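# Open the middle drawer of a narrow three-drawer cabinet

## Task

Pull the middle drawer of the narrow cabinet with three drawers fully open so it stays open unaided. Every other drawer in the room must end fully closed. No cabinet may be shifted much from its spot. The robot must not topple or finish leaning, or the attempt fails. A result that holds only because the robot is still holding or pressing it does not count.

## Robot and tools

Robot: a LinearBot, an omnidirectional wheeled base with a vertical column about 1.75 m high. A carriage rides up and down the column (lift_m, 0 to 1 m) and carries two identical six-joint arms, left and right, each ending in a two-finger gripper. The arm bases sit roughly 0.57 m + lift_m above the floor, and carriage parts hang about 0.15 m lower. A hand reaches about 0.78 m from its shoulder but only about 0.38 m below its arm base. The hand is about 0.16 m long, 0.1 m wide, 0.14 m with fingers open. Parked arm joints 1 to 6: 0, 0.05, 0.05, 1.45, 0, 0; parked, the robot is about 0.95 m wide and 0.7 m long. The wheel motors are weak (2 N m), so they stop on light contact.

Cameras: carriage_camera is fixed on the carriage, facing forward and tilted about 20 degrees down; left_wrist_camera and right_wrist_camera look out past each gripper's fingertips.

Frames: the base frame has its origin on the floor below the base centre, x forward, y left, z up. left_hand and right_hand readings are the midpoint between each gripper's pads, in the base frame; quat_wxyz rotates base axes into the hand's axes (hand z along the fingers, fingers open along hand y; a hand pointing straight up with joints 1, 5, 6 at 0 reads 1, 0, 0, 0). Readings drift from truth, more at long reach. The odometry frame is the base frame at the start; base_odometry counts wheel turns only (slip counts as travel); heading is positive leftward, -3.142 to 3.142.

execute_actions: argument actions is a list holding one action or none (empty returns state and images only). An action may contain base, joints, or both; they start together. base holds exactly one relative offset from the current position: translate_m (metres, forward positive, -2 to 2), strafe_m (metres, left positive, -2 to 2) or rotate_rad (radians, counter-clockwise positive, -6.3 to 6.3). joints is a single object for both arms keyed by joint name, each value an absolute target: lift_m (m, 0 to 1); for each side, left_/right_ joint1_rad (-2.617 to 3.054, vertical-axis swing, 0 ahead, positive leftward), joint2_rad (0 to 3.141, shoulder: 0 upper arm back and level, 1.57 vertical, 3.14 forward and level), joint3_rad (0 to 3.141, elbow: 0 folded, 3.14 straight), joint4_rad (-1.57 to 1.57, wrist pitch, positive lifts fingertips), joint5_rad (-1.57 to 1.57, wrist yaw, positive swings fingertips rightward, opposite to joint 1), joint6_rad (-2.094 to 2.094, roll about finger axis, positive clockwise viewed from the forearm), gripper_m (0 to 0.093 m pad gap). Done tolerances: lift 0.004, joint1 0.02, joints 2 and 3 0.055, joint4 0.04, joints 5 and 6 0.02, gripper 0.004. Omitted joints or base may keep pushing to earlier targets unreported. Unknown keys or out-of-range numbers reject the whole call. cameras: list of names or "all"; omitted or null gives all, [] gives none. Images come after the motion, in the order the pictures line lists.

wait: seconds (0 to 10); commands nothing and returns state and images. zoom_image: camera plus region [x0, y0, x1, y1] in pixels of that camera's latest full image, top-left origin, at most 504 by 504. read_manual: section "licences" only, returns licence text, moves nothing. finished_scene: scene is the current scene's number; ends it irreversibly after the last command is held, reports success, and gives the next task. Replying with no tool call ends everything.

Result lines: base_status and joint_status give each motion's ending. done: reached (for the base, wheels turned the full amount even if slipping; a 1-2 mm move may fall short yet say done). off_target: at rest away from target, maybe still pushing. contact_stop or time_out: target dropped, holding where it stopped. "joint command not followed" (often with a cause line) means a self-collision check refused that arm's targets; joints then read not_followed and may be retried every action until valid or clear; the gripper still moves. on_its_own covers uncommanded joints; "held at" is the held target, not the position. motor_effort is percent of maximum, positive toward higher values, with the action's peak in brackets; readings carry fixed bias and noise. A lift effort that keeps dropping while lowering means a hand rests on something. drive_wheels larger at rest than after a free move means the base still presses on something. Motor temperatures are listed per arm in joint order; MOTOR HOT appears from 75 °C; at 90 °C the arm halts 10 s; at 100 °C the arm goes limp and drops. Affected keys read limit_stop_at_motor_heat: resend targets. Stretched arms heat quickly even unloaded. ARM HIT reports a hard self-collision. If a call reports a stop, later motion calls in that same reply are skipped.

Cautions: base contact stops come late or not at all, the base may roll about 0.3 m after an arm touches something, arms are unmonitored during turns, and arms and grippers never stop on contact (they keep pressing, then snap to target when freed). After being blocked, back off about 0.2 m along the reverse path (undo turns), repeat if still pressed, then retry; a backing move may stop spuriously, so repeat once. The base can slip under a table edge and the column then strikes it; reversing into such an edge can tip the robot. It tips most easily with carriage high, arms extended, loads, pulling, or abrupt stops; only images reveal leaning. To free arms stuck near each other, move the refused arm clear first, the other in a later call. Never let the arms strike or press each other hard. Pad force is about 45-60 N. Avoid drops, slams, hard collisions and heavy pushes. The robot holds its last command while you think.

Each tool is called after "Request:" as name(argument=value, ...), one argument or row to a line, values as JSON.

## Session

Request:
execute_actions(
  actions=[],
)

Scene clock: 0.00 s.
Motor temperatures (°C, as the motors report them): left_arm=[31 32 31 34 31 33] | right_arm=[30 31 31 31 33 32]
base_odometry: x=+0.000 y=+0.000 heading=+0.000 (m, m, rad; odometry frame)
base_status: not commanded
joint_positions: lift_m=+0.297 left_joint1_rad=+0.001 left_joint2_rad=+0.046 left_joint3_rad=+0.033 left_joint4_rad=+1.457 left_joint5_rad=+0.022 left_joint6_rad=-0.040 left_gripper_m=+0.094 right_joint1_rad=+0.007 right_joint2_rad=+0.051 right_joint3_rad=+0.046 right_joint4_rad=+1.447 right_joint5_rad=-0.031 right_joint6_rad=-0.011 right_gripper_m=+0.094
joint_status: not commanded
motor_effort: lift_m=+15 drive_wheels=+0 (%)
left_hand: x=+0.3021 y=+0.3151 z=+1.3113 quat_wxyz=(+0.998, +0.010, +0.064, -0.020) (m; base frame)
right_hand: x=+0.3021 y=-0.3133 z=+1.3145 quat_wxyz=(+0.998, -0.016, +0.064, -0.001) (m; base frame)
pictures: carriage_camera, left_wrist_camera, right_wrist_camera
Images, in order (width x height): carriage_camera 504x504, left_wrist_camera 504x504, right_wrist_camera 504x504.

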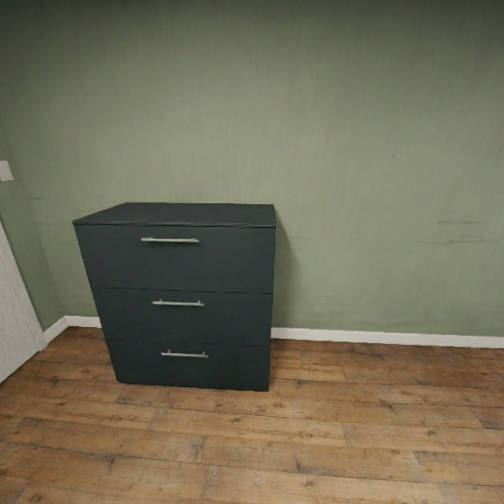

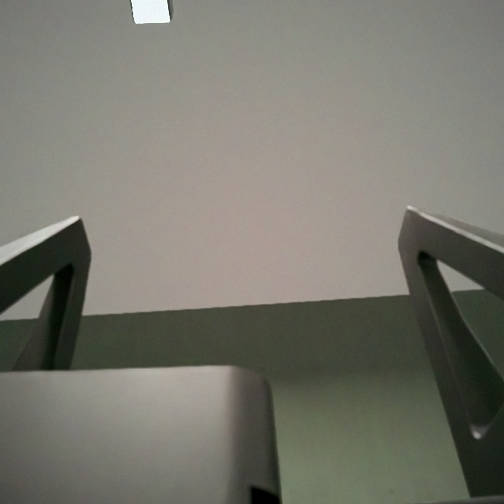

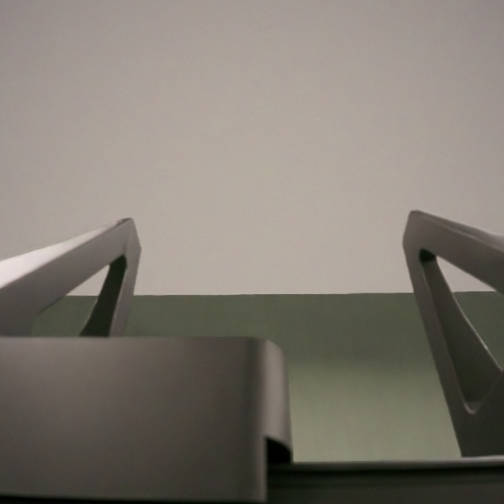

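Request:
execute_actions(
  actions=[
    {"base":{"rotate_rad":-1.5}},
  ],
  cameras=["carriage_camera"],
)

Request:
execute_actions(
  actions=[
    {"base":{"rotate_rad":-1.6}},
  ],
  cameras=["carriage_camera"],
)

Scene clock: 7.57 s.
Motor temperatures (°C, as the motors report them): left_arm=[31 32 32 34 31 33] | right_arm=[30 32 33 31 33 32]
base_odometry: x=+0.000 y=+0.000 heading=-1.499 (m, m, rad; odometry frame)
base_status: done
joint_positions: lift_m=+0.297 left_joint1_rad=+0.001 left_joint2_rad=+0.046 left_joint3_rad=+0.033 left_joint4_rad=+1.457 left_joint5_rad=+0.022 left_joint6_rad=-0.040 left_gripper_m=+0.094 right_joint1_rad=+0.007 right_joint2_rad=+0.051 right_joint3_rad=+0.046 right_joint4_rad=+1.447 right_joint5_rad=-0.031 right_joint6_rad=-0.011 right_gripper_m=+0.094
joint_status: not commanded
motor_effort: lift_m=+19(15) drive_wheels=+11(31) (%)
left_hand: x=+0.3022 y=+0.3151 z=+1.3113 quat_wxyz=(+0.998, +0.010, +0.064, -0.020) (m; base frame)
right_hand: x=+0.3021 y=-0.3133 z=+1.3145 quat_wxyz=(+0.998, -0.016, +0.064, -0.001) (m; base frame)
pictures: carriage_camera
Images, in order (width x height): carriage_camera 504x504.

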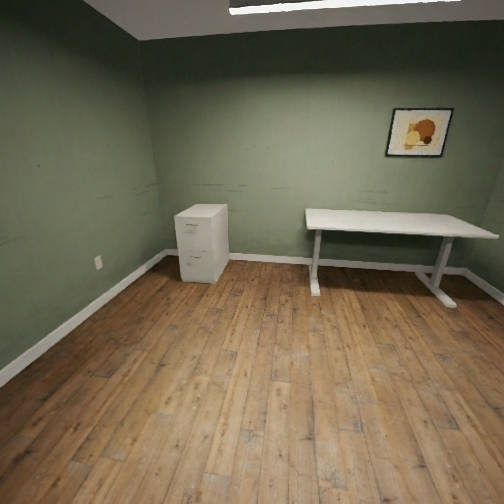

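Scene clock: 10.70 s.
Motor temperatures (°C, as the motors report them): left_arm=[31 33 32 34 31 33] | right_arm=[30 32 33 31 33 32]
base_odometry: x=+0.000 y=+0.000 heading=-3.098 (m, m, rad; odometry frame)
base_status: done
joint_positions: lift_m=+0.297 left_joint1_rad=+0.001 left_joint2_rad=+0.046 left_joint3_rad=+0.033 left_joint4_rad=+1.457 left_joint5_rad=+0.022 left_joint6_rad=-0.040 left_gripper_m=+0.094 right_joint1_rad=+0.007 right_joint2_rad=+0.051 right_joint3_rad=+0.046 right_joint4_rad=+1.447 right_joint5_rad=-0.031 right_joint6_rad=-0.011 right_gripper_m=+0.094
joint_status: not commanded
motor_effort: lift_m=+21(16) drive_wheels=+11(28) (%)
left_hand: x=+0.3023 y=+0.3151 z=+1.3113 quat_wxyz=(+0.998, +0.010, +0.064, -0.020) (m; base frame)
right_hand: x=+0.3021 y=-0.3133 z=+1.3145 quat_wxyz=(+0.998, -0.016, +0.064, -0.001) (m; base frame)
pictures: carriage_camera
Images, in order (width x height): carriage_camera 504x504.

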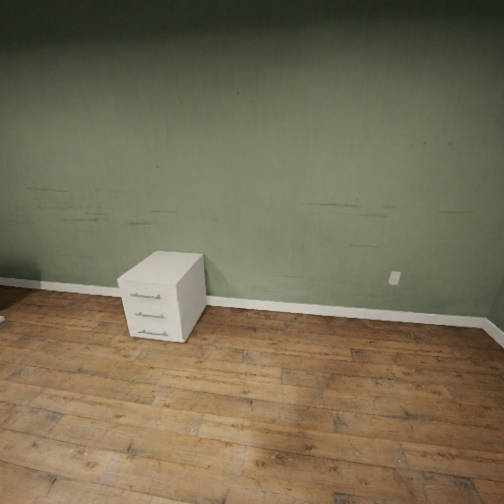

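Request:
zoom_image(
  camera="carriage_camera",
  region=[100, 240, 220, 350],
)

Region (100, 240, 220, 350) of carriage_camera's 504x504 image, scaled by 4.200, with more detail than that image has; it fills the top 462 rows of this view, and the rest is white.

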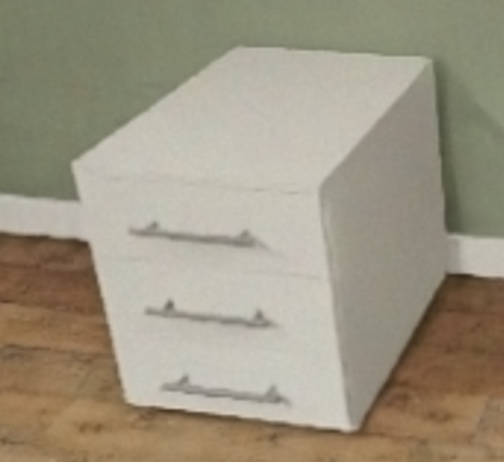

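Request:
execute_actions(
  actions=[
    {"base":{"rotate_rad":-0.15},"joints":{"lift_m":0.0,"left_joint1_rad":0.4,"left_joint4_rad":0.0,"left_joint5_rad":-1.55,"right_joint4_rad":0.0,"right_joint5_rad":1.55}},
  ],
)

Request:
execute_actions(
  actions=[
    {"base":{"strafe_m":0.63}},
  ],
)

Scene clock: 55.77 s.
Motor temperatures (°C, as the motors report them): left_arm=[31 34 36 34 31 33] | right_arm=[30 33 36 31 33 32]
base_odometry: x=+0.000 y=+0.000 heading=+3.037 (m, m, rad; odometry frame)
base_status: done
joint_positions: lift_m=+0.000 left_joint1_rad=+0.391 left_joint2_rad=+0.046 left_joint3_rad=+0.033 left_joint4_rad=+0.003 left_joint5_rad=-1.544 left_joint6_rad=-0.040 left_gripper_m=+0.094 right_joint1_rad=+0.007 right_joint2_rad=+0.051 right_joint3_rad=+0.046 right_joint4_rad=-0.007 right_joint5_rad=+1.542 right_joint6_rad=-0.011 right_gripper_m=+0.094
joint_status: all done
motor_effort: lift_m=+15(16) drive_wheels=+11(28) (%)
left_hand: x=+0.2782 y=+0.5084 z=+0.7694 quat_wxyz=(+0.410, -0.588, +0.393, +0.576) (m; base frame)
right_hand: x=+0.3508 y=-0.4901 z=+0.7726 quat_wxyz=(+0.503, +0.485, +0.515, -0.497) (m; base frame)
pictures: carriage_camera, left_wrist_camera, right_wrist_camera
Images, in order (width x height): carriage_camera 504x504, left_wrist_camera 504x504, right_wrist_camera 504x504.

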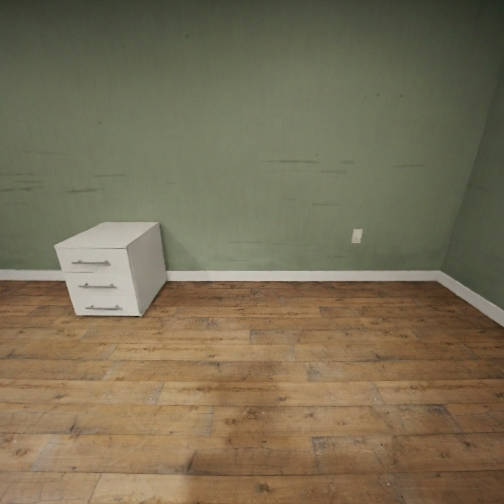

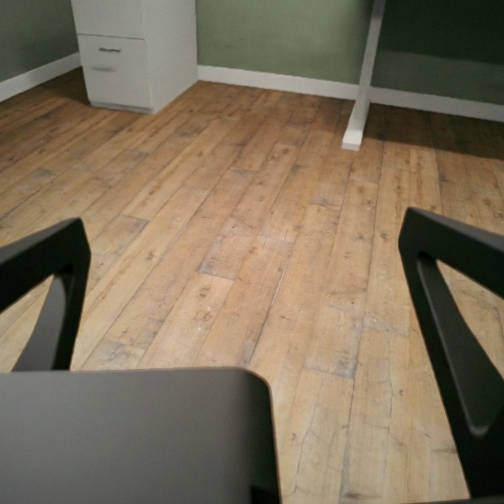

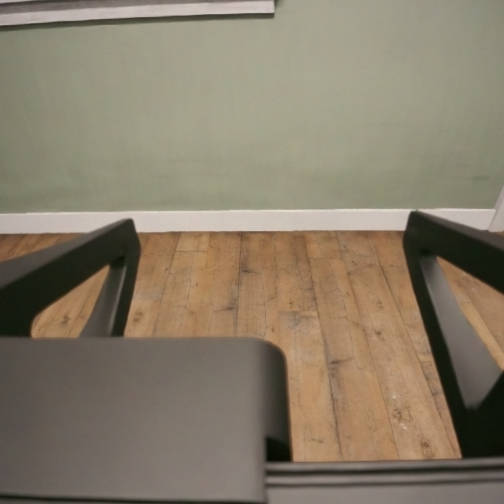

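Scene clock: 59.33 s.
Motor temperatures (°C, as the motors report them): left_arm=[31 34 37 35 31 33] | right_arm=[30 33 37 32 33 32]
base_odometry: x=-0.067 y=-0.627 heading=+3.036 (m, m, rad; odometry frame)
base_status: done
joint_positions: lift_m=+0.000 left_joint1_rad=+0.391 left_joint2_rad=+0.046 left_joint3_rad=+0.033 left_joint4_rad=+0.003 left_joint5_rad=-1.544 left_joint6_rad=-0.040 left_gripper_m=+0.094 right_joint1_rad=+0.007 right_joint2_rad=+0.051 right_joint3_rad=+0.046 right_joint4_rad=-0.007 right_joint5_rad=+1.542 right_joint6_rad=-0.011 right_gripper_m=+0.094
joint_status: not commanded
motor_effort: lift_m=+14(19) drive_wheels=-6(30) (%)
left_hand: x=+0.2781 y=+0.5084 z=+0.7694 quat_wxyz=(+0.410, -0.588, +0.393, +0.576) (m; base frame)
right_hand: x=+0.3508 y=-0.4901 z=+0.7726 quat_wxyz=(+0.503, +0.485, +0.515, -0.497) (m; base frame)
pictures: carriage_camera, left_wrist_camera, right_wrist_camera
Images, in order (width x height): carriage_camera 504x504, left_wrist_camera 504x504, right_wrist_camera 504x504.

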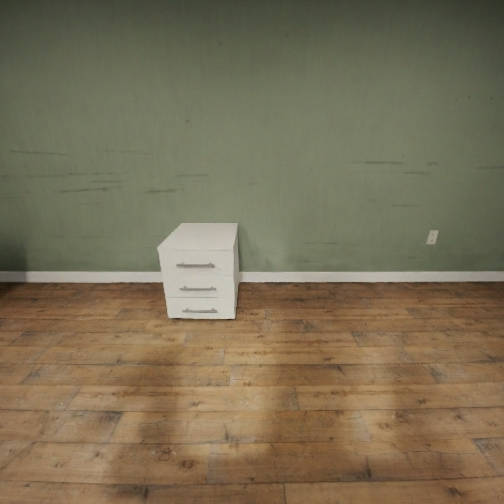

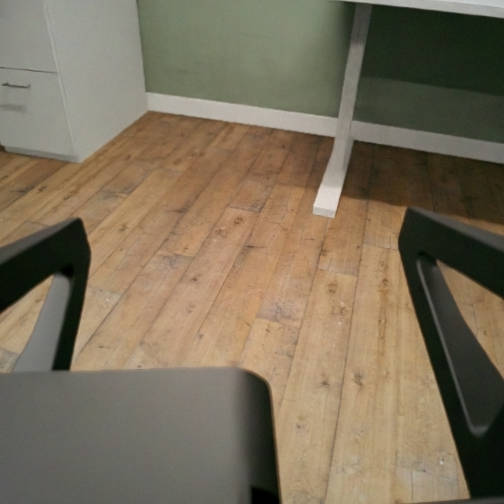

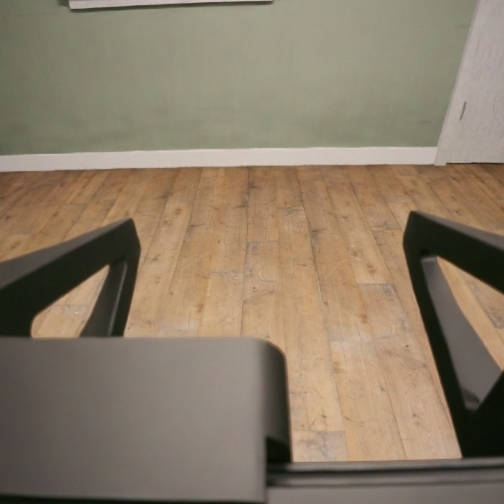

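Request:
execute_actions(
  actions=[
    {"base":{"translate_m":0.75},"joints":{"left_joint1_rad":0.0,"left_joint4_rad":0.0,"left_joint5_rad":0,"left_joint6_rad":1.57,"left_gripper_m":0.05,"right_joint4_rad":1.45,"right_joint5_rad":0}},
  ],
  cameras=["carriage_camera"],
)

Request:
zoom_image(
  camera="carriage_camera",
  region=[60, 250, 270, 460],
)

Scene clock: 70.17 s.
Motor temperatures (°C, as the motors report them): left_arm=[31 34 38 38 31 33] | right_arm=[30 33 38 32 33 32]
base_odometry: x=-0.813 y=-0.548 heading=+3.037 (m, m, rad; odometry frame)
base_status: done
joint_positions: lift_m=+0.000 left_joint1_rad=+0.009 left_joint2_rad=+0.046 left_joint3_rad=+0.033 left_joint4_rad=+0.003 left_joint5_rad=-0.005 left_joint6_rad=+1.566 left_gripper_m=+0.050 right_joint1_rad=+0.007 right_joint2_rad=+0.051 right_joint3_rad=+0.046 right_joint4_rad=+1.448 right_joint5_rad=+0.008 right_joint6_rad=-0.011 right_gripper_m=+0.094
joint_status: all done
motor_effort: lift_m=+15(19) drive_wheels=-6(28) (%)
left_hand: x=+0.5169 y=+0.3220 z=+0.7677 quat_wxyz=(+0.495, +0.498, +0.507, +0.500) (m; base frame)
right_hand: x=+0.3019 y=-0.3200 z=+1.0174 quat_wxyz=(+0.998, +0.004, +0.064, -0.002) (m; base frame)
pictures: carriage_camera
Images, in order (width x height): carriage_camera 504x504.

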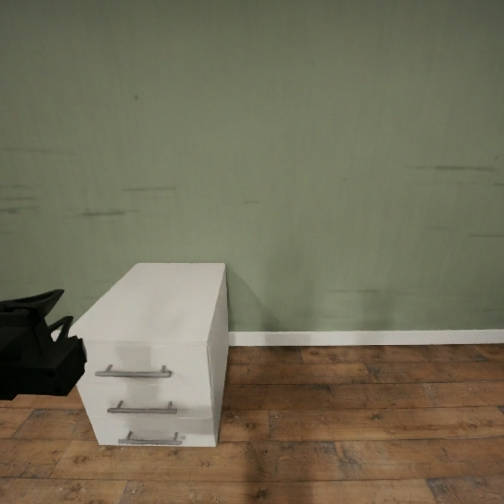

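Region (60, 250, 270, 460) of carriage_camera's 504x504 image, scaled by 2.400, with more detail than that image has.

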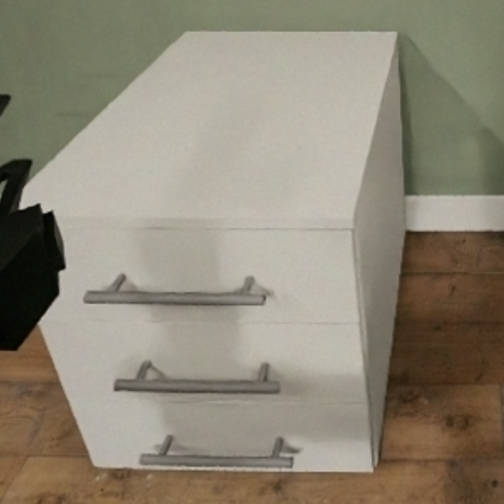

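Request:
execute_actions(
  actions=[
    {"base":{"strafe_m":0.03},"joints":{"left_joint2_rad":3.1,"left_joint3_rad":1.4,"left_joint4_rad":-0.3}},
  ],
  cameras=[],
)

Request:
execute_actions(
  actions=[
    {"joints":{"left_joint4_rad":0.75}},
  ],
  cameras=["carriage_camera","left_wrist_camera"],
)

Scene clock: 88.17 s.
Motor temperatures (°C, as the motors report them): left_arm=[31 34 40 42 31 33] | right_arm=[30 33 38 31 33 32]
base_odometry: x=-0.816 y=-0.578 heading=+3.036 (m, m, rad; odometry frame)
base_status: done
joint_positions: lift_m=+0.001 left_joint1_rad=+0.007 left_joint2_rad=+2.402 left_joint3_rad=+1.507 left_joint4_rad=-0.042 left_joint5_rad=+0.000 left_joint6_rad=+1.570 left_gripper_m=+0.050 right_joint1_rad=+0.007 right_joint2_rad=+0.051 right_joint3_rad=+0.046 right_joint4_rad=+1.448 right_joint5_rad=+0.005 right_joint6_rad=-0.011 right_gripper_m=+0.094
joint_status: left_joint2_rad off_target (ended at +2.403, target +3.100); left_joint3_rad off_target (ended at +1.507, target +1.400); left_joint4_rad off_target (ended at -0.042, target -0.300)
motor_effort: lift_m=+15(12) drive_wheels=+3(22) (%)
left_hand: x=+0.8297 y=+0.3228 z=+0.5279 quat_wxyz=(+0.220, +0.669, +0.674, +0.221) (m; base frame)
right_hand: x=+0.3018 y=-0.3194 z=+1.0180 quat_wxyz=(+0.998, +0.002, +0.064, -0.002) (m; base frame)
pictures: none
No camera images: the call's "cameras" was empty. Leave "cameras" out to get every camera's image.

Scene clock: 89.70 s.
Motor temperatures (°C, as the motors report them): left_arm=[31 34 40 43 31 33] | right_arm=[30 33 38 31 33 32]
base_odometry: x=-0.816 y=-0.578 heading=+3.037 (m, m, rad; odometry frame)
base_status: not commanded
joint_positions: lift_m=+0.001 left_joint1_rad=+0.007 left_joint2_rad=+2.807 left_joint3_rad=+1.502 left_joint4_rad=+1.232 left_joint5_rad=+0.001 left_joint6_rad=+1.566 left_gripper_m=+0.050 right_joint1_rad=+0.007 right_joint2_rad=+0.051 right_joint3_rad=+0.046 right_joint4_rad=+1.448 right_joint5_rad=+0.005 right_joint6_rad=-0.011 right_gripper_m=+0.094
joint_status: left_joint4_rad off_target (ended at +1.232, target +0.750)
on_its_own: left_joint2_rad moved +0.405 toward your old target +3.100
motor_effort: lift_m=+13(13) drive_wheels=+4(4) (%)
left_hand: x=+0.9057 y=+0.3231 z=+0.5497 quat_wxyz=(+0.481, +0.515, +0.521, +0.481) (m; base frame)
right_hand: x=+0.3018 y=-0.3194 z=+1.0179 quat_wxyz=(+0.998, +0.002, +0.064, -0.002) (m; base frame)
pictures: carriage_camera, left_wrist_camera
Images, in order (width x height): carriage_camera 504x504, left_wrist_camera 504x504.

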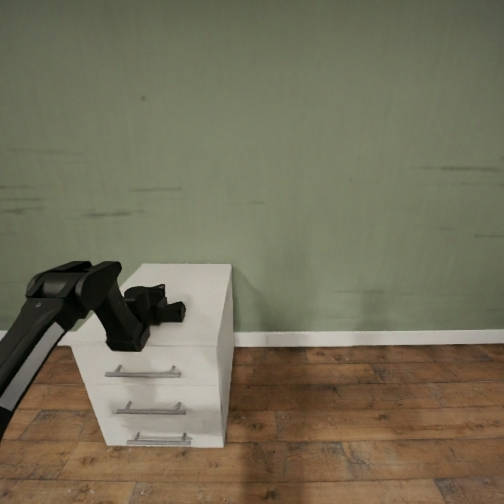

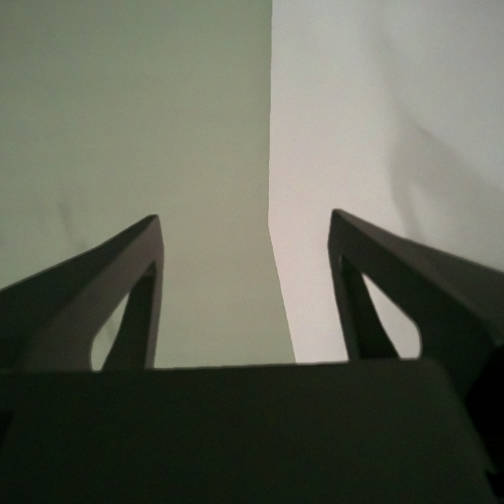

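Hit the top; relieve and back off.

Request:
execute_actions(
  actions=[
    {"base":{"translate_m":-0.3},"joints":{"left_joint2_rad":2.6,"left_joint3_rad":1.5,"left_joint4_rad":1.1}},
  ],
  cameras=["carriage_camera"],
)

Scene clock: 95.93 s.
Motor temperatures (°C, as the motors report them): left_arm=[31 36 39 45 31 33] | right_arm=[30 33 38 31 33 32]
base_odometry: x=-0.517 y=-0.610 heading=+3.037 (m, m, rad; odometry frame)
base_status: done
joint_positions: lift_m=+0.000 left_joint1_rad=+0.007 left_joint2_rad=+2.579 left_joint3_rad=+1.510 left_joint4_rad=+1.115 left_joint5_rad=+0.001 left_joint6_rad=+1.566 left_gripper_m=+0.050 right_joint1_rad=+0.007 right_joint2_rad=+0.051 right_joint3_rad=+0.046 right_joint4_rad=+1.448 right_joint5_rad=+0.005 right_joint6_rad=-0.011 right_gripper_m=+0.094
joint_status: all done
motor_effort: lift_m=+13(16) drive_wheels=-3(29) (%)
left_hand: x=+0.9283 y=+0.3234 z=+0.6673 quat_wxyz=(+0.511, +0.486, +0.491, +0.512) (m; base frame)
right_hand: x=+0.3018 y=-0.3194 z=+1.0175 quat_wxyz=(+0.998, +0.002, +0.064, -0.002) (m; base frame)
pictures: carriage_camera
Images, in order (width x height): carriage_camera 504x504.

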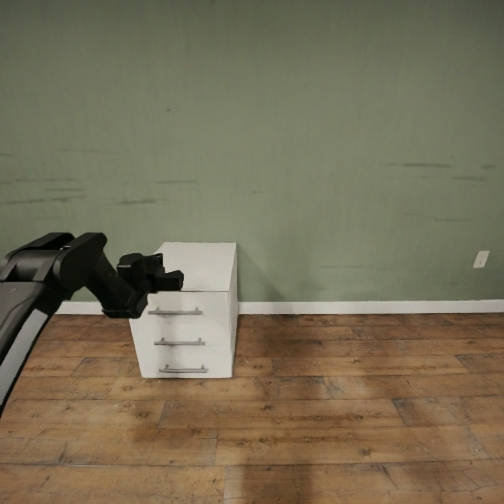

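Request:
execute_actions(
  actions=[
    {"joints":{"left_joint2_rad":3.14,"left_joint3_rad":1.35,"left_joint4_rad":0.8}},
  ],
  cameras=[],
)

Request:
execute_actions(
  actions=[
    {"base":{"translate_m":0.25}},
  ],
  cameras=["carriage_camera","left_wrist_camera"],
)

Scene clock: 106.20 s.
Motor temperatures (°C, as the motors report them): left_arm=[31 42 39 45 31 33] | right_arm=[30 34 38 31 33 32]
base_odometry: x=-0.517 y=-0.610 heading=+3.037 (m, m, rad; odometry frame)
base_status: not commanded
joint_positions: lift_m=+0.000 left_joint1_rad=+0.007 left_joint2_rad=+3.146 left_joint3_rad=+1.345 left_joint4_rad=+0.792 left_joint5_rad=+0.001 left_joint6_rad=+1.567 left_gripper_m=+0.050 right_joint1_rad=+0.007 right_joint2_rad=+0.051 right_joint3_rad=+0.046 right_joint4_rad=+1.448 right_joint5_rad=+0.005 right_joint6_rad=-0.011 right_gripper_m=+0.094
joint_status: all done
motor_effort: lift_m=+18(16) drive_wheels=-3(3) (%)
left_hand: x=+0.6863 y=+0.3217 z=+0.2397 quat_wxyz=(+0.196, +0.676, +0.683, +0.196) (m; base frame)
right_hand: x=+0.3018 y=-0.3194 z=+1.0174 quat_wxyz=(+0.998, +0.002, +0.064, -0.002) (m; base frame)
pictures: none
No camera images: the call's "cameras" was empty. Leave "cameras" out to get every camera's image.

Scene clock: 108.60 s.
Motor temperatures (°C, as the motors report them): left_arm=[31 43 39 45 31 33] | right_arm=[30 34 38 31 33 32]
base_odometry: x=-0.766 y=-0.584 heading=+3.038 (m, m, rad; odometry frame)
base_status: done
joint_positions: lift_m=+0.000 left_joint1_rad=+0.005 left_joint2_rad=+3.146 left_joint3_rad=+1.345 left_joint4_rad=+0.799 left_joint5_rad=+0.001 left_joint6_rad=+1.567 left_gripper_m=+0.050 right_joint1_rad=+0.007 right_joint2_rad=+0.051 right_joint3_rad=+0.046 right_joint4_rad=+1.448 right_joint5_rad=+0.003 right_joint6_rad=-0.011 right_gripper_m=+0.094
joint_status: not commanded
motor_effort: lift_m=+13(19) drive_wheels=-7(27) (%)
left_hand: x=+0.6877 y=+0.3209 z=+0.2406 quat_wxyz=(+0.198, +0.676, +0.682, +0.198) (m; base frame)
right_hand: x=+0.3018 y=-0.3190 z=+1.0174 quat_wxyz=(+0.998, +0.001, +0.064, -0.002) (m; base frame)
pictures: carriage_camera, left_wrist_camera
Images, in order (width x height): carriage_camera 504x504, left_wrist_camera 504x504.

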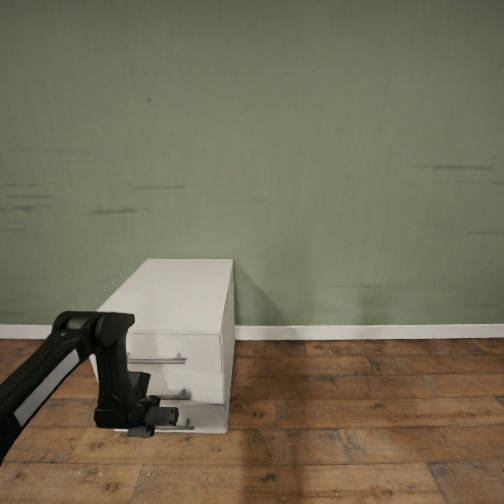

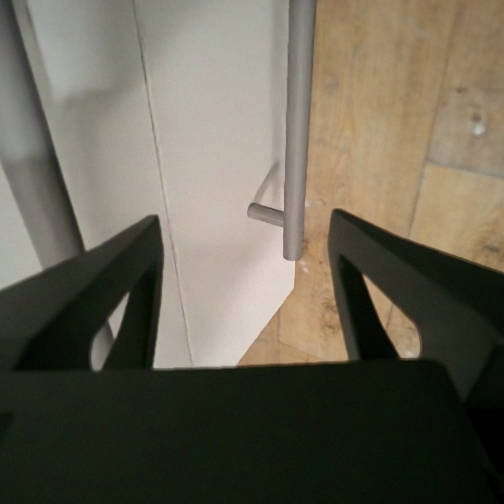

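Request:
execute_actions(
  actions=[
    {"joints":{"lift_m":0.06}},
  ],
  cameras=["left_wrist_camera"],
)

Request:
execute_actions(
  actions=[
    {"base":{"translate_m":0.03}},
  ],
  cameras=["left_wrist_camera"],
)

Scene clock: 117.63 s.
Motor temperatures (°C, as the motors report them): left_arm=[31 46 38 44 31 33] | right_arm=[30 34 38 31 33 32]
base_odometry: x=-0.766 y=-0.584 heading=+3.038 (m, m, rad; odometry frame)
base_status: not commanded
joint_positions: lift_m=+0.060 left_joint1_rad=+0.005 left_joint2_rad=+3.137 left_joint3_rad=+1.345 left_joint4_rad=+0.806 left_joint5_rad=+0.001 left_joint6_rad=+1.567 left_gripper_m=+0.050 right_joint1_rad=+0.007 right_joint2_rad=+0.051 right_joint3_rad=+0.046 right_joint4_rad=+1.449 right_joint5_rad=+0.003 right_joint6_rad=-0.011 right_gripper_m=+0.094
joint_status: all done
motor_effort: lift_m=+14(18) drive_wheels=-5(7) (%)
left_hand: x=+0.6935 y=+0.3209 z=+0.3054 quat_wxyz=(+0.204, +0.674, +0.680, +0.204) (m; base frame)
right_hand: x=+0.3017 y=-0.3190 z=+1.0775 quat_wxyz=(+0.998, +0.001, +0.063, -0.002) (m; base frame)
pictures: left_wrist_camera
Images, in order (width x height): left_wrist_camera 504x504.

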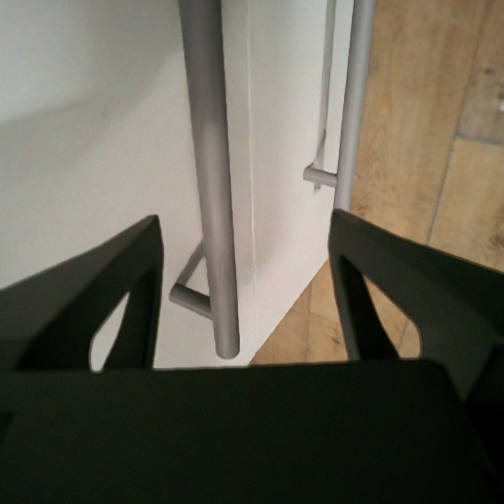

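Scene clock: 118.60 s.
Motor temperatures (°C, as the motors report them): left_arm=[31 46 38 44 31 33] | right_arm=[30 34 38 31 33 32]
base_odometry: x=-0.796 y=-0.581 heading=+3.039 (m, m, rad; odometry frame)
base_status: done
joint_positions: lift_m=+0.060 left_joint1_rad=+0.005 left_joint2_rad=+3.137 left_joint3_rad=+1.345 left_joint4_rad=+0.806 left_joint5_rad=+0.000 left_joint6_rad=+1.567 left_gripper_m=+0.050 right_joint1_rad=+0.007 right_joint2_rad=+0.051 right_joint3_rad=+0.046 right_joint4_rad=+1.449 right_joint5_rad=+0.003 right_joint6_rad=-0.011 right_gripper_m=+0.094
joint_status: not commanded
motor_effort: lift_m=+17(14) drive_wheels=-5(31) (%)
left_hand: x=+0.6935 y=+0.3208 z=+0.3054 quat_wxyz=(+0.204, +0.674, +0.680, +0.204) (m; base frame)
right_hand: x=+0.3017 y=-0.3190 z=+1.0775 quat_wxyz=(+0.998, +0.001, +0.063, -0.002) (m; base frame)
pictures: left_wrist_camera
Images, in order (width x height): left_wrist_camera 504x504.

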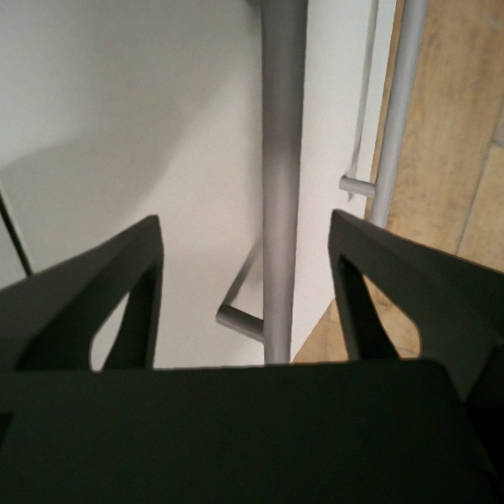

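Request:
execute_actions(
  actions=[
    {"joints":{"lift_m":0.025}},
  ],
  cameras=["left_wrist_camera"],
)

Scene clock: 122.07 s.
Motor temperatures (°C, as the motors report them): left_arm=[31 47 38 44 31 33] | right_arm=[30 34 38 31 33 32]
base_odometry: x=-0.796 y=-0.581 heading=+3.039 (m, m, rad; odometry frame)
base_status: not commanded
joint_positions: lift_m=+0.025 left_joint1_rad=+0.005 left_joint2_rad=+3.136 left_joint3_rad=+1.345 left_joint4_rad=+0.803 left_joint5_rad=+0.000 left_joint6_rad=+1.567 left_gripper_m=+0.050 right_joint1_rad=+0.007 right_joint2_rad=+0.051 right_joint3_rad=+0.046 right_joint4_rad=+1.449 right_joint5_rad=+0.003 right_joint6_rad=-0.011 right_gripper_m=+0.094
joint_status: all done
motor_effort: lift_m=+18(19) drive_wheels=-5(5) (%)
left_hand: x=+0.6931 y=+0.3208 z=+0.2701 quat_wxyz=(+0.203, +0.674, +0.680, +0.203) (m; base frame)
right_hand: x=+0.3017 y=-0.3190 z=+1.0424 quat_wxyz=(+0.998, +0.001, +0.063, -0.002) (m; base frame)
pictures: left_wrist_camera
Images, in order (width x height): left_wrist_camera 504x504.

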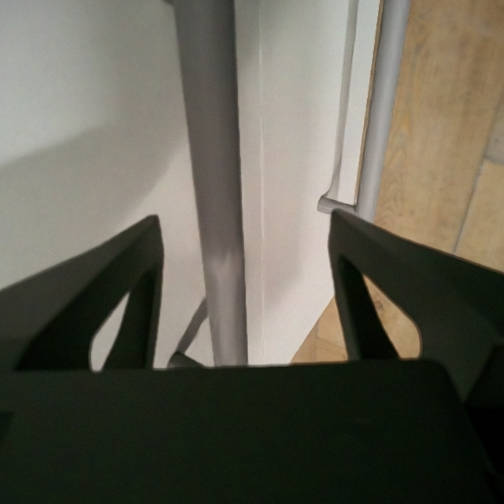

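Request:
execute_actions(
  actions=[
    {"base":{"translate_m":0.015},"joints":{"lift_m":0.01,"left_gripper_m":0.036}},
  ],
  cameras=["left_wrist_camera"],
)

Request:
execute_actions(
  actions=[
    {"joints":{"left_gripper_m":0.0}},
  ],
  cameras=["left_wrist_camera"],
)

Scene clock: 130.10 s.
Motor temperatures (°C, as the motors report them): left_arm=[31 49 37 43 31 33] | right_arm=[30 34 38 31 33 32]
base_odometry: x=-0.811 y=-0.579 heading=+3.039 (m, m, rad; odometry frame)
base_status: done
joint_positions: lift_m=+0.010 left_joint1_rad=+0.005 left_joint2_rad=+3.136 left_joint3_rad=+1.336 left_joint4_rad=+0.845 left_joint5_rad=+0.000 left_joint6_rad=+1.567 left_gripper_m=+0.036 right_joint1_rad=+0.007 right_joint2_rad=+0.051 right_joint3_rad=+0.046 right_joint4_rad=+1.450 right_joint5_rad=+0.003 right_joint6_rad=-0.011 right_gripper_m=+0.094
joint_status: all done
motor_effort: lift_m=+18(17) drive_wheels=+10(32) (%)
left_hand: x=+0.6980 y=+0.3209 z=+0.2601 quat_wxyz=(+0.215, +0.671, +0.677, +0.215) (m; base frame)
right_hand: x=+0.3014 y=-0.3190 z=+1.0275 quat_wxyz=(+0.998, +0.001, +0.063, -0.002) (m; base frame)
pictures: left_wrist_camera
Images, in order (width x height): left_wrist_camera 504x504.

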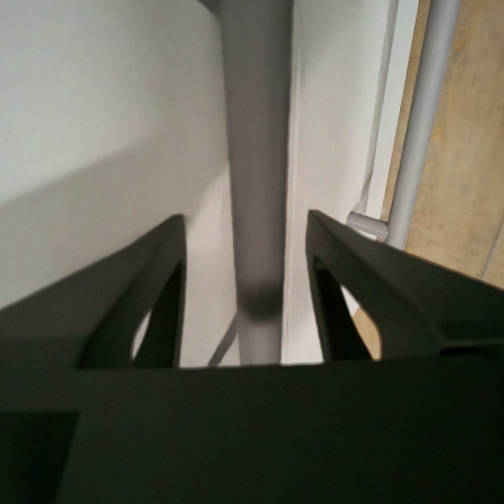

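Scene clock: 130.67 s.
Motor temperatures (°C, as the motors report them): left_arm=[31 49 37 43 31 33] | right_arm=[30 34 38 31 33 32]
base_odometry: x=-0.811 y=-0.579 heading=+3.039 (m, m, rad; odometry frame)
base_status: not commanded
joint_positions: lift_m=+0.010 left_joint1_rad=+0.005 left_joint2_rad=+3.136 left_joint3_rad=+1.331 left_joint4_rad=+0.846 left_joint5_rad=+0.001 left_joint6_rad=+1.561 left_gripper_m=+0.011 right_joint1_rad=+0.007 right_joint2_rad=+0.051 right_joint3_rad=+0.046 right_joint4_rad=+1.450 right_joint5_rad=+0.003 right_joint6_rad=-0.011 right_gripper_m=+0.094
joint_status: left_gripper_m off_target (ended at +0.011, target +0.000)
motor_effort: lift_m=+16(19) drive_wheels=+10(10) (%)
left_hand: x=+0.6960 y=+0.3208 z=+0.2595 quat_wxyz=(+0.214, +0.669, +0.679, +0.212) (m; base frame)
right_hand: x=+0.3014 y=-0.3190 z=+1.0275 quat_wxyz=(+0.998, +0.001, +0.063, -0.002) (m; base frame)
pictures: left_wrist_camera
Images, in order (width x height): left_wrist_camera 504x504.

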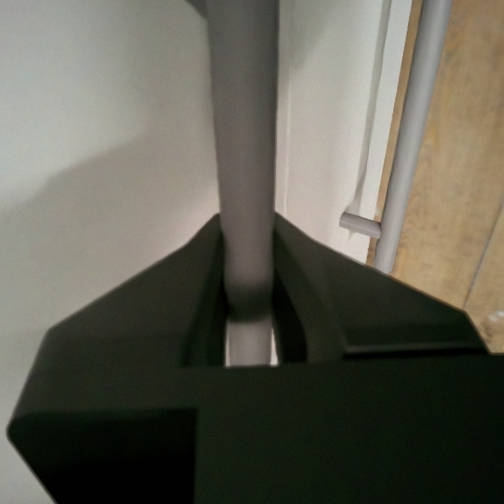

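Gripped. Pull.

Request:
execute_actions(
  actions=[
    {"base":{"translate_m":-0.2}},
  ],
  cameras=["carriage_camera","left_wrist_camera"],
)

Scene clock: 135.57 s.
Motor temperatures (°C, as the motors report them): left_arm=[31 50 37 43 31 33] | right_arm=[30 34 39 31 33 32]
base_odometry: x=-0.612 y=-0.600 heading=+3.040 (m, m, rad; odometry frame)
base_status: done
joint_positions: lift_m=+0.010 left_joint1_rad=+0.002 left_joint2_rad=+3.136 left_joint3_rad=+1.367 left_joint4_rad=+0.804 left_joint5_rad=+0.016 left_joint6_rad=+1.557 left_gripper_m=+0.011 right_joint1_rad=+0.007 right_joint2_rad=+0.051 right_joint3_rad=+0.046 right_joint4_rad=+1.450 right_joint5_rad=+0.001 right_joint6_rad=-0.011 right_gripper_m=+0.094
joint_status: not commanded
motor_effort: lift_m=+18(18) drive_wheels=-7(29) (%)
left_hand: x=+0.7037 y=+0.3170 z=+0.2586 quat_wxyz=(+0.218, +0.671, +0.679, +0.204) (m; base frame)
right_hand: x=+0.3015 y=-0.3188 z=+1.0273 quat_wxyz=(+0.998, +0.000, +0.063, -0.002) (m; base frame)
pictures: carriage_camera, left_wrist_camera
Images, in order (width x height): carriage_camera 504x504, left_wrist_camera 504x504.

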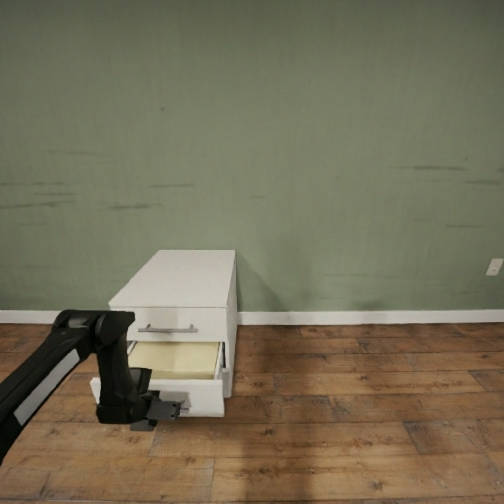

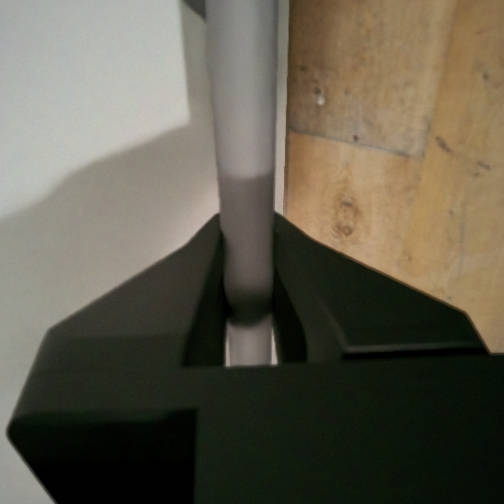

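Request:
execute_actions(
  actions=[
    {"base":{"translate_m":-0.12}},
  ],
  cameras=["carriage_camera"],
)

Scene clock: 140.13 s.
Motor temperatures (°C, as the motors report them): left_arm=[31 51 36 43 31 33] | right_arm=[30 34 39 31 33 32]
base_odometry: x=-0.492 y=-0.612 heading=+3.041 (m, m, rad; odometry frame)
base_status: done
joint_positions: lift_m=+0.010 left_joint1_rad=-0.004 left_joint2_rad=+3.136 left_joint3_rad=+1.361 left_joint4_rad=+0.809 left_joint5_rad=+0.024 left_joint6_rad=+1.553 left_gripper_m=+0.011 right_joint1_rad=+0.007 right_joint2_rad=+0.051 right_joint3_rad=+0.046 right_joint4_rad=+1.449 right_joint5_rad=+0.001 right_joint6_rad=-0.011 right_gripper_m=+0.094
joint_status: not commanded
motor_effort: lift_m=+17(16) drive_wheels=-7(31) (%)
left_hand: x=+0.7019 y=+0.3128 z=+0.2585 quat_wxyz=(+0.221, +0.673, +0.677, +0.200) (m; base frame)
right_hand: x=+0.3017 y=-0.3188 z=+1.0274 quat_wxyz=(+0.998, +0.000, +0.063, -0.002) (m; base frame)
pictures: carriage_camera
Images, in order (width x height): carriage_camera 504x504.

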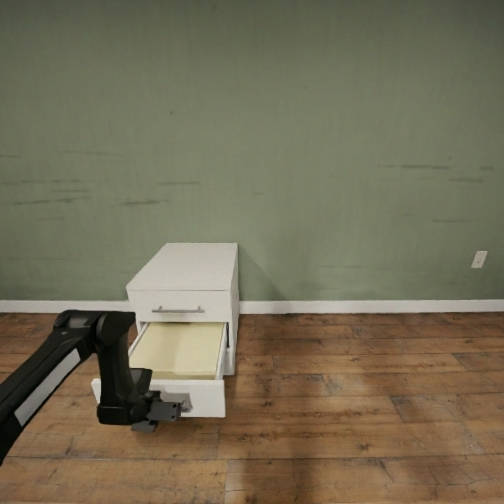

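Request:
execute_actions(
  actions=[
    {"base":{"translate_m":-0.07}},
  ],
  cameras=["carriage_camera"],
)

Scene clock: 144.30 s.
Motor temperatures (°C, as the motors report them): left_arm=[31 51 36 43 31 33] | right_arm=[30 34 39 31 33 32]
base_odometry: x=-0.423 y=-0.619 heading=+3.042 (m, m, rad; odometry frame)
base_status: done
joint_positions: lift_m=+0.010 left_joint1_rad=-0.006 left_joint2_rad=+3.146 left_joint3_rad=+1.405 left_joint4_rad=+0.798 left_joint5_rad=+0.005 left_joint6_rad=+1.553 left_gripper_m=+0.011 right_joint1_rad=+0.007 right_joint2_rad=+0.051 right_joint3_rad=+0.046 right_joint4_rad=+1.449 right_joint5_rad=+0.001 right_joint6_rad=-0.011 right_gripper_m=+0.094
joint_status: not commanded
motor_effort: lift_m=+20(18) drive_wheels=+7(31) (%)
left_hand: x=+0.7153 y=+0.3155 z=+0.2594 quat_wxyz=(+0.223, +0.669, +0.676, +0.214) (m; base frame)
right_hand: x=+0.3017 y=-0.3188 z=+1.0271 quat_wxyz=(+0.998, +0.000, +0.063, -0.002) (m; base frame)
pictures: carriage_camera
Images, in order (width x height): carriage_camera 504x504.

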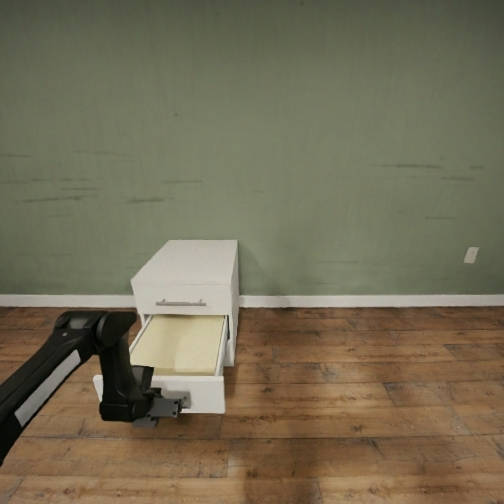

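Likely at the stop; confirm with a small pull.

Request:
execute_actions(
  actions=[
    {"base":{"translate_m":-0.02}},
  ],
  cameras=["carriage_camera"],
)

Request:
zoom_image(
  camera="carriage_camera",
  region=[80, 230, 280, 430],
)

Scene clock: 150.37 s.
Motor temperatures (°C, as the motors report them): left_arm=[31 53 36 44 31 33] | right_arm=[30 34 39 31 33 32]
base_odometry: x=-0.403 y=-0.621 heading=+3.042 (m, m, rad; odometry frame)
base_status: done
joint_positions: lift_m=+0.010 left_joint1_rad=-0.003 left_joint2_rad=+3.146 left_joint3_rad=+1.407 left_joint4_rad=+0.797 left_joint5_rad=-0.002 left_joint6_rad=+1.556 left_gripper_m=+0.011 right_joint1_rad=+0.007 right_joint2_rad=+0.051 right_joint3_rad=+0.046 right_joint4_rad=+1.449 right_joint5_rad=+0.001 right_joint6_rad=-0.011 right_gripper_m=+0.094
joint_status: not commanded
motor_effort: lift_m=+21(22) drive_wheels=+6(40) (%)
left_hand: x=+0.7160 y=+0.3178 z=+0.2595 quat_wxyz=(+0.220, +0.668, +0.676, +0.218) (m; base frame)
right_hand: x=+0.3017 y=-0.3188 z=+1.0270 quat_wxyz=(+0.998, +0.000, +0.063, -0.002) (m; base frame)
pictures: carriage_camera
Images, in order (width x height): carriage_camera 504x504.

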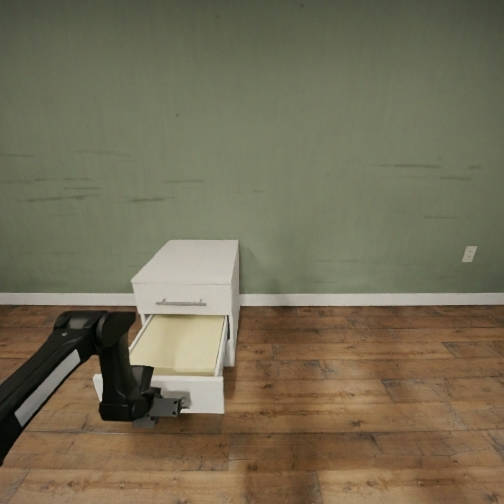

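Region (80, 230, 280, 430) of carriage_camera's 504x504 image, scaled by 2.520, with more detail than that image has.

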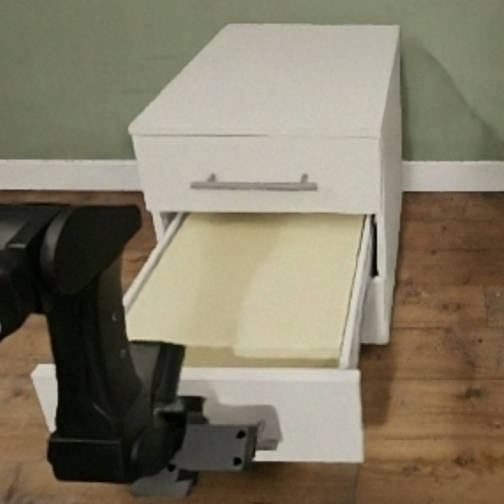

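Request:
execute_actions(
  actions=[
    {"joints":{"left_gripper_m":0.03}},
  ],
  cameras=["left_wrist_camera"],
)

Request:
execute_actions(
  actions=[
    {"base":{"translate_m":-0.02},"joints":{"lift_m":0.05}},
  ],
  cameras=["left_wrist_camera","carriage_camera"],
)

Scene clock: 158.13 s.
Motor temperatures (°C, as the motors report them): left_arm=[31 54 35 44 31 33] | right_arm=[30 34 39 31 33 32]
base_odometry: x=-0.403 y=-0.621 heading=+3.042 (m, m, rad; odometry frame)
base_status: not commanded
joint_positions: lift_m=+0.010 left_joint1_rad=-0.003 left_joint2_rad=+3.141 left_joint3_rad=+1.375 left_joint4_rad=+0.810 left_joint5_rad=-0.002 left_joint6_rad=+1.564 left_gripper_m=+0.030 right_joint1_rad=+0.007 right_joint2_rad=+0.051 right_joint3_rad=+0.046 right_joint4_rad=+1.449 right_joint5_rad=+0.001 right_joint6_rad=-0.011 right_gripper_m=+0.094
joint_status: all done
motor_effort: lift_m=+21(18) drive_wheels=+5(7) (%)
left_hand: x=+0.7060 y=+0.3178 z=+0.2583 quat_wxyz=(+0.214, +0.673, +0.675, +0.213) (m; base frame)
right_hand: x=+0.3017 y=-0.3188 z=+1.0273 quat_wxyz=(+0.998, +0.000, +0.063, -0.002) (m; base frame)
pictures: left_wrist_camera
Images, in order (width x height): left_wrist_camera 504x504.

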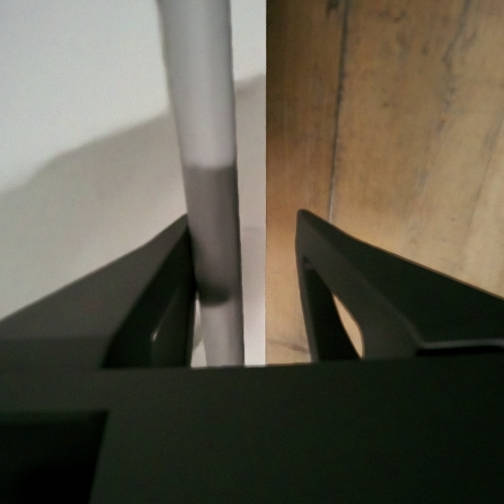

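Scene clock: 159.00 s.
Motor temperatures (°C, as the motors report them): left_arm=[31 55 35 44 31 33] | right_arm=[30 34 39 31 33 32]
base_odometry: x=-0.383 y=-0.623 heading=+3.043 (m, m, rad; odometry frame)
base_status: done
joint_positions: lift_m=+0.050 left_joint1_rad=-0.003 left_joint2_rad=+3.135 left_joint3_rad=+1.367 left_joint4_rad=+0.808 left_joint5_rad=-0.002 left_joint6_rad=+1.565 left_gripper_m=+0.030 right_joint1_rad=+0.007 right_joint2_rad=+0.051 right_joint3_rad=+0.046 right_joint4_rad=+1.449 right_joint5_rad=+0.001 right_joint6_rad=-0.011 right_gripper_m=+0.094
joint_status: all done
motor_effort: lift_m=+15(19) drive_wheels=-4(33) (%)
left_hand: x=+0.7045 y=+0.3178 z=+0.2995 quat_wxyz=(+0.213, +0.673, +0.676, +0.212) (m; base frame)
right_hand: x=+0.3017 y=-0.3188 z=+1.0675 quat_wxyz=(+0.998, +0.000, +0.063, -0.002) (m; base frame)
pictures: carriage_camera, left_wrist_camera
Images, in order (width x height): carriage_camera 504x504, left_wrist_camera 504x504.

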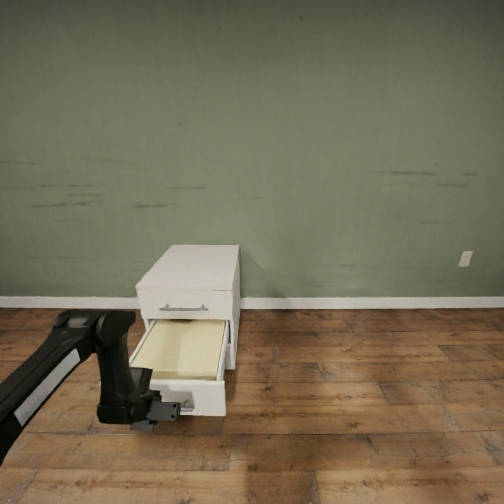

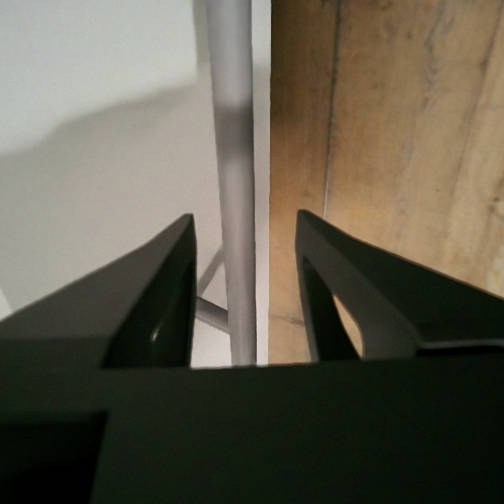

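Request:
finished_scene(
  scene=1,
)

The scene is finished: the task was done.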